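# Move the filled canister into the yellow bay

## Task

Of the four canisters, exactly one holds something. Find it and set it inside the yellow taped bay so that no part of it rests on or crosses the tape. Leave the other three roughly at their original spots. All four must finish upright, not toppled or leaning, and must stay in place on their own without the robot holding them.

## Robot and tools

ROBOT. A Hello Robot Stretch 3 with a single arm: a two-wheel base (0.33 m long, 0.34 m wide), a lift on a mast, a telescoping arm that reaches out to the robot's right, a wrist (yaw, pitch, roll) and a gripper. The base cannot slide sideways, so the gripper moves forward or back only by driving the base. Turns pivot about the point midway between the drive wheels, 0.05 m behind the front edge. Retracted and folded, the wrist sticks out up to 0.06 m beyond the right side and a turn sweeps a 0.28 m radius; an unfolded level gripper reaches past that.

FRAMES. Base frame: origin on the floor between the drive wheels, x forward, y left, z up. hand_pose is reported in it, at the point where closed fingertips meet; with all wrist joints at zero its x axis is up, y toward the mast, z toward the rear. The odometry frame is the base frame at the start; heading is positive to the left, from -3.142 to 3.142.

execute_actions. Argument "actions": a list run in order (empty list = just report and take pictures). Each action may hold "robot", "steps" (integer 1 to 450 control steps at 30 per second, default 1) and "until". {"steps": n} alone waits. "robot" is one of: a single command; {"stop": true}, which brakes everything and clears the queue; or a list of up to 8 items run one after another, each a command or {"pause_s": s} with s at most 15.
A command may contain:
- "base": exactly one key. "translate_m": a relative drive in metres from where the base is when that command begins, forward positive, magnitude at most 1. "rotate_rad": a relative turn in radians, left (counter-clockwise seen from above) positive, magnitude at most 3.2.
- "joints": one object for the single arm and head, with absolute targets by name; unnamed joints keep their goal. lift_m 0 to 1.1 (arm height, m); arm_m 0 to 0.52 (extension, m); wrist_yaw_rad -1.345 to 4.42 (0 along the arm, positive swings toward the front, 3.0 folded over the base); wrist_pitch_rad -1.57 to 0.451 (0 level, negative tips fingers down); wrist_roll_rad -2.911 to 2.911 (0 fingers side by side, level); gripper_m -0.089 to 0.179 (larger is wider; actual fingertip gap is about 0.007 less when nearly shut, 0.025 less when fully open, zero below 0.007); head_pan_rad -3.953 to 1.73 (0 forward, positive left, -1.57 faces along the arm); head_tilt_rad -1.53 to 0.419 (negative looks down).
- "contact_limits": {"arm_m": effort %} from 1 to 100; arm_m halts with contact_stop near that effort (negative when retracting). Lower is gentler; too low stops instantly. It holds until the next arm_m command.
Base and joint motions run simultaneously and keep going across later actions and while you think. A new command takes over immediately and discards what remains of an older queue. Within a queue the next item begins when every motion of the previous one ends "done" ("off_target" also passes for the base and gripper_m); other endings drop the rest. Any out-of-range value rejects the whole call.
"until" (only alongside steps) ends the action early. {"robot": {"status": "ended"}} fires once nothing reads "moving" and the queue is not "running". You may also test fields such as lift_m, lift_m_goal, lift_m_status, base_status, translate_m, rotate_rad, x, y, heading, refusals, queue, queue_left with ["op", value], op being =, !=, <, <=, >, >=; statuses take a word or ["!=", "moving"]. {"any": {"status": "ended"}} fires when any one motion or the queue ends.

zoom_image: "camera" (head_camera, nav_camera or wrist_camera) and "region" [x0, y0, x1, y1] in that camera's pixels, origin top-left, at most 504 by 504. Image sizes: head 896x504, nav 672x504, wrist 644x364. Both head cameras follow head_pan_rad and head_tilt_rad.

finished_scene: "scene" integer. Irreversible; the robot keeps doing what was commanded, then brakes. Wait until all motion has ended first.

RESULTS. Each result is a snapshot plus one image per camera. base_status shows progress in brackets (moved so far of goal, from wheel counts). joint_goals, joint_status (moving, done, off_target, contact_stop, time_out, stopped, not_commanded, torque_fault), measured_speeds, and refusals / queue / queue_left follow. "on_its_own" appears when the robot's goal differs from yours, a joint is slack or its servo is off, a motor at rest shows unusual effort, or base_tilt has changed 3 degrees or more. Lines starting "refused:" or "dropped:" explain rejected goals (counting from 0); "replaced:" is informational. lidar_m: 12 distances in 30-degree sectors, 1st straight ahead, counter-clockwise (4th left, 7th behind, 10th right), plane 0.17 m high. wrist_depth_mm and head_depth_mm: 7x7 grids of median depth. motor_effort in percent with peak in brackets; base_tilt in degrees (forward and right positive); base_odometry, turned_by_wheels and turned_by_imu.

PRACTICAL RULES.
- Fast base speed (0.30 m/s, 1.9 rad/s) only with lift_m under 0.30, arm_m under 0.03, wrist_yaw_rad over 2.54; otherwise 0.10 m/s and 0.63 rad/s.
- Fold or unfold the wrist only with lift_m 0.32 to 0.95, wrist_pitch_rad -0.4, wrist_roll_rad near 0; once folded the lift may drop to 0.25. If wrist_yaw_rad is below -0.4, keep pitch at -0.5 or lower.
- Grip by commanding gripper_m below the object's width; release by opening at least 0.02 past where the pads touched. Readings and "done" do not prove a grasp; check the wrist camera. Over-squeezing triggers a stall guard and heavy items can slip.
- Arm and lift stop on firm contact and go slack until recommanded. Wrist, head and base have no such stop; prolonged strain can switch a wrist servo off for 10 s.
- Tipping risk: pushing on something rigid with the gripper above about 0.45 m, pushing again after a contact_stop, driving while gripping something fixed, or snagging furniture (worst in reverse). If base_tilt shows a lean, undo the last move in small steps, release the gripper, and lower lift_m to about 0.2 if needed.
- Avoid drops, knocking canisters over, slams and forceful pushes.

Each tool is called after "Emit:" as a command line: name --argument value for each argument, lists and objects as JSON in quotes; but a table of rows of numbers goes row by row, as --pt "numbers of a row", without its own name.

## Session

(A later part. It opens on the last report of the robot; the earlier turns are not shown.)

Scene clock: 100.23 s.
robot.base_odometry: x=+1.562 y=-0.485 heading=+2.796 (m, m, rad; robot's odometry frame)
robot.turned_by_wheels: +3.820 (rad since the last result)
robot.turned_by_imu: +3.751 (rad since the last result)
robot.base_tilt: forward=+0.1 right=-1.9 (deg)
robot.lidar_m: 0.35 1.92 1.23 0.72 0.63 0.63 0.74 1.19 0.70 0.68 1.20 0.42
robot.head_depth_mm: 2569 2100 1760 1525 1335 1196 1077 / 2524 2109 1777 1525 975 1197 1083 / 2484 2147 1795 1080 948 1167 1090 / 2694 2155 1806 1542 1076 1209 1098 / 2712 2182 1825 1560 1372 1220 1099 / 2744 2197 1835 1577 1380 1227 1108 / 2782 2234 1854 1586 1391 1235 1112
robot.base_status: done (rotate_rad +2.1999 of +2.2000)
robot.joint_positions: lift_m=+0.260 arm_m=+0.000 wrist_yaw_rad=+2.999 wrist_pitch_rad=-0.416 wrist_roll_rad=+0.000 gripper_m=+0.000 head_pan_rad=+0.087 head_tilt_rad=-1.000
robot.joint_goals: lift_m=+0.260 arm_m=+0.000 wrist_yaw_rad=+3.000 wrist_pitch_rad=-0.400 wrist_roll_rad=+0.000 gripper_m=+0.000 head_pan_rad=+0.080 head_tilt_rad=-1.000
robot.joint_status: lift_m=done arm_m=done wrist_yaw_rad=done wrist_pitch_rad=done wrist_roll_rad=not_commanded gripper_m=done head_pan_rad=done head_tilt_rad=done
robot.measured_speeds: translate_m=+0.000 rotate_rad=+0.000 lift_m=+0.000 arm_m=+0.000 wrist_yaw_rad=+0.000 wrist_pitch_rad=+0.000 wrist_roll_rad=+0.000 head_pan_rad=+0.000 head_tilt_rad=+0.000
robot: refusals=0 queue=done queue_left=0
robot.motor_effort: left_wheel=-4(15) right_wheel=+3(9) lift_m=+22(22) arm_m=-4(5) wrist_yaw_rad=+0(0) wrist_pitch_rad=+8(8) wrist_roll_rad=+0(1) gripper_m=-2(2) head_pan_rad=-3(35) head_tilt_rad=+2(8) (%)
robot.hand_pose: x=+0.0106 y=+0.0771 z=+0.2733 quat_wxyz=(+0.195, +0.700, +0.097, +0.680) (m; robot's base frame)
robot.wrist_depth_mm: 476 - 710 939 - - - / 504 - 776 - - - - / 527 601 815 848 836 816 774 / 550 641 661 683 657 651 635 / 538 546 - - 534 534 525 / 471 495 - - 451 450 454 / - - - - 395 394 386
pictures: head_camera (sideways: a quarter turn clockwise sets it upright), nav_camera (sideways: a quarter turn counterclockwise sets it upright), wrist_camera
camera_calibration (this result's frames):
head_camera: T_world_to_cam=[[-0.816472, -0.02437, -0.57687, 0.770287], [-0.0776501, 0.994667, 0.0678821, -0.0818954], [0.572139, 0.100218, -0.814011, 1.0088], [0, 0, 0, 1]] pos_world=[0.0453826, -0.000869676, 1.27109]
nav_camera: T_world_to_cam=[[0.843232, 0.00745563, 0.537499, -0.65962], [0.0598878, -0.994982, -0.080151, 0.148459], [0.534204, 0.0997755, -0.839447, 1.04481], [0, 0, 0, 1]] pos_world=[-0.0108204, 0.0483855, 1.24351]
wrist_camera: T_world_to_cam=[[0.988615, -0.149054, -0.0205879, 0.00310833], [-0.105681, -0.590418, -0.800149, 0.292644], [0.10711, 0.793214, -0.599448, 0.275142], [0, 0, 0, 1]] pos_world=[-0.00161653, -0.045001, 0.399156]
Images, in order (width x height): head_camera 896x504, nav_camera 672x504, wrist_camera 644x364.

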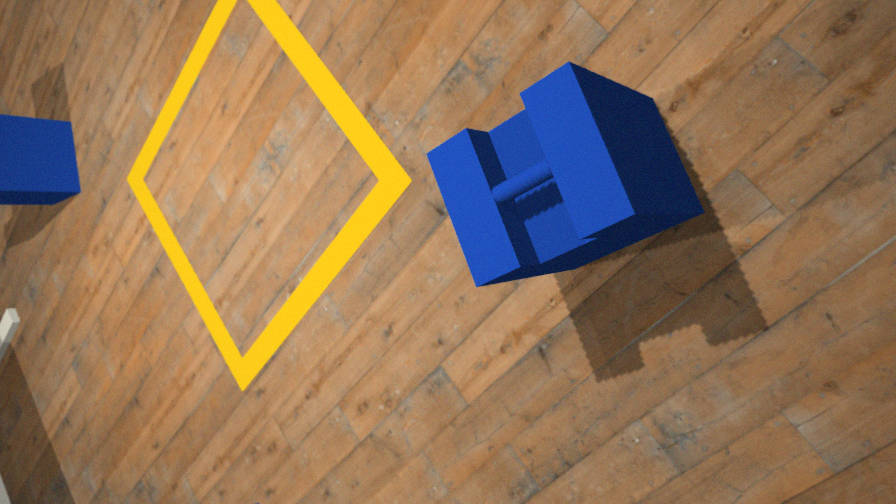

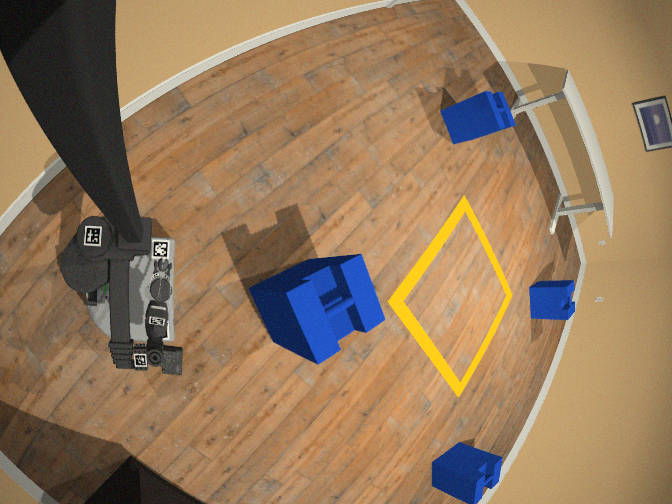

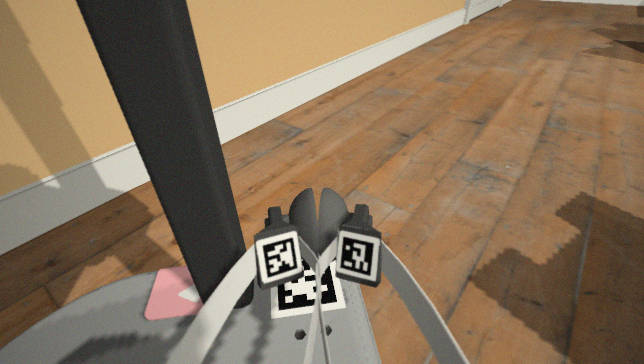

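Emit:
execute_actions --actions '[{"robot":[{"base":{"translate_m":0.29},"joints":{"head_tilt_rad":-1.25}},{"base":{"translate_m":0.2}},{"base":{"translate_m":1.0}},{"base":{"translate_m":-0.08}}],"steps":450,"until":{"robot":{"status":"ended"}}}]'

Scene clock: 115.67 s.
robot.base_odometry: x=+0.235 y=-0.007 heading=+2.796 (m, m, rad; robot's odometry frame)
robot.turned_by_wheels: +0.000 (rad since the last result)
robot.turned_by_imu: +0.002 (rad since the last result)
robot.base_tilt: forward=+0.2 right=-1.9 (deg)
robot.lidar_m: 2.94 2.31 0.98 0.99 1.60 1.60 1.88 1.59 1.59 1.19 0.19 0.15
robot.head_depth_mm: 1710 1580 1441 1328 1234 1165 1081 / 1442 1589 1460 942 865 1173 - / 1470 1596 1468 950 870 1178 - / 1773 1608 1474 1352 1241 1196 - / 1785 1612 1482 1362 1262 1193 - / 1811 1632 1493 1365 1272 1182 - / 1809 1649 1502 1376 1276 1189 1122
robot.base_status: done (translate_m -0.0800 of -0.0800)
robot.joint_positions: lift_m=+0.260 arm_m=+0.000 wrist_yaw_rad=+3.001 wrist_pitch_rad=-0.416 wrist_roll_rad=+0.000 gripper_m=+0.000 head_pan_rad=+0.086 head_tilt_rad=-1.237
robot.joint_goals: lift_m=+0.260 arm_m=+0.000 wrist_yaw_rad=+3.000 wrist_pitch_rad=-0.400 wrist_roll_rad=+0.000 gripper_m=+0.000 head_pan_rad=+0.080 head_tilt_rad=-1.250
robot.joint_status: lift_m=done arm_m=done wrist_yaw_rad=done wrist_pitch_rad=done wrist_roll_rad=not_commanded gripper_m=done head_pan_rad=done head_tilt_rad=done
robot.measured_speeds: translate_m=+0.000 rotate_rad=+0.000 lift_m=+0.000 arm_m=+0.000 wrist_yaw_rad=+0.000 wrist_pitch_rad=+0.000 wrist_roll_rad=+0.000 head_pan_rad=+0.000 head_tilt_rad=+0.000
robot: refusals=0 queue=done queue_left=0
robot.motor_effort: left_wheel=-2(27) right_wheel=+2(26) lift_m=+23(23) arm_m=-3(3) wrist_yaw_rad=-1(2) wrist_pitch_rad=+8(8) wrist_roll_rad=-1(1) gripper_m=-2(2) head_pan_rad=-4(3) head_tilt_rad=-4(18) (%)
robot.hand_pose: x=+0.0103 y=+0.0772 z=+0.2732 quat_wxyz=(+0.195, +0.700, +0.097, +0.680) (m; robot's base frame)
robot.wrist_depth_mm: - - - - - - - / - - - - - - - / 901 875 845 854 840 816 789 / 701 664 665 673 661 639 644 / 567 555 - - 535 530 525 / 469 499 - - 455 451 444 / - - - - 393 391 147
pictures: head_camera (sideways: a quarter turn clockwise sets it upright), nav_camera (sideways: a quarter turn counterclockwise sets it upright), wrist_camera
camera_calibration (this result's frames):
head_camera: T_world_to_cam=[[-0.92872, -0.0339635, -0.369223, 0.500492], [-0.0618427, 0.996036, 0.0639335, -0.0768308], [0.365588, 0.08221, -0.927139, 1.15708], [0, 0, 0, 1]] pos_world=[0.0370527, -0.00159858, 1.26248]
nav_camera: T_world_to_cam=[[0.945563, 0.0161851, 0.325036, -0.383507], [0.0417037, -0.996554, -0.0716973, 0.137541], [0.322755, 0.0813495, -0.94298, 1.18061], [0, 0, 0, 1]] pos_world=[-0.0241546, 0.0472315, 1.24781]
wrist_camera: T_world_to_cam=[[0.988795, -0.147851, -0.0206092, 0.0033039], [-0.10502, -0.590847, -0.799919, 0.292529], [0.106092, 0.79312, -0.599754, 0.275168], [0, 0, 0, 1]] pos_world=[-0.00173864, -0.0449127, 0.399101]
Images, in order (width x height): head_camera 896x504, nav_camera 672x504, wrist_camera 644x364.

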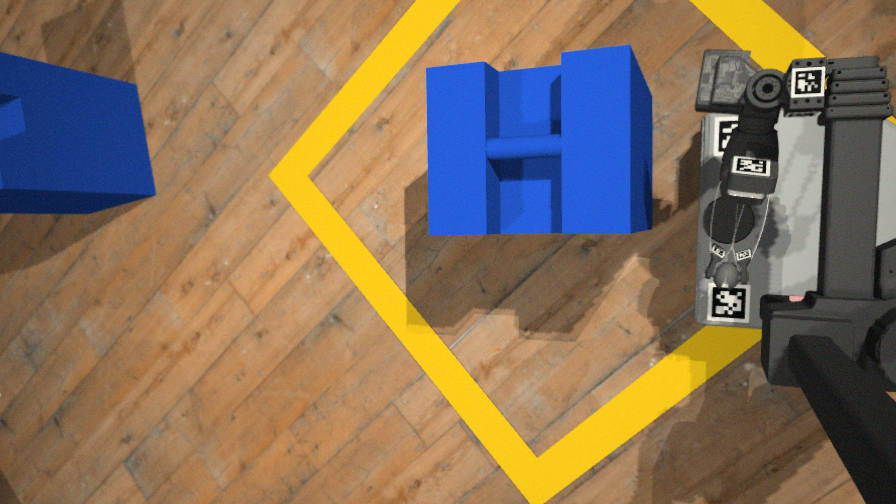

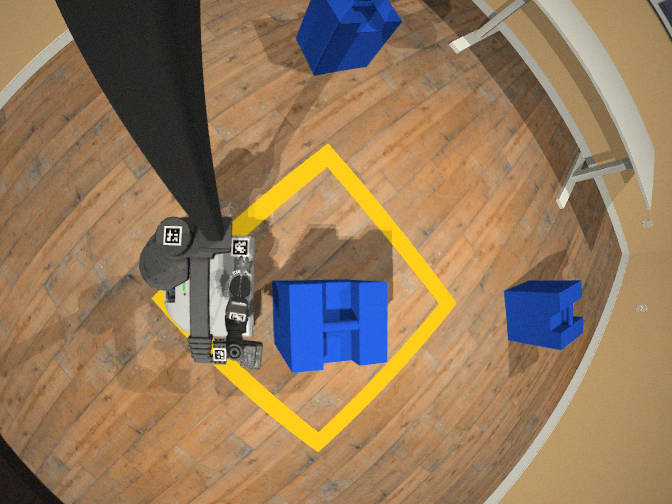

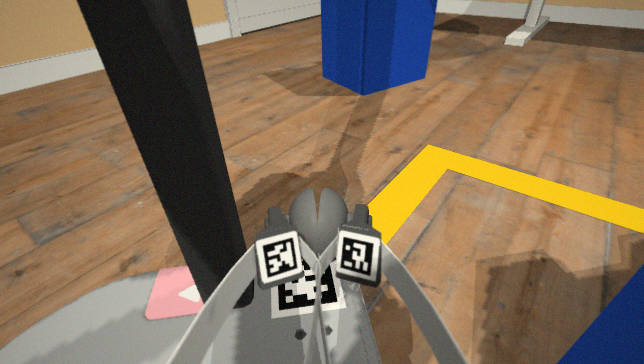

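Emit:
finished_scene --scene 2

The scene is finished: the task was done.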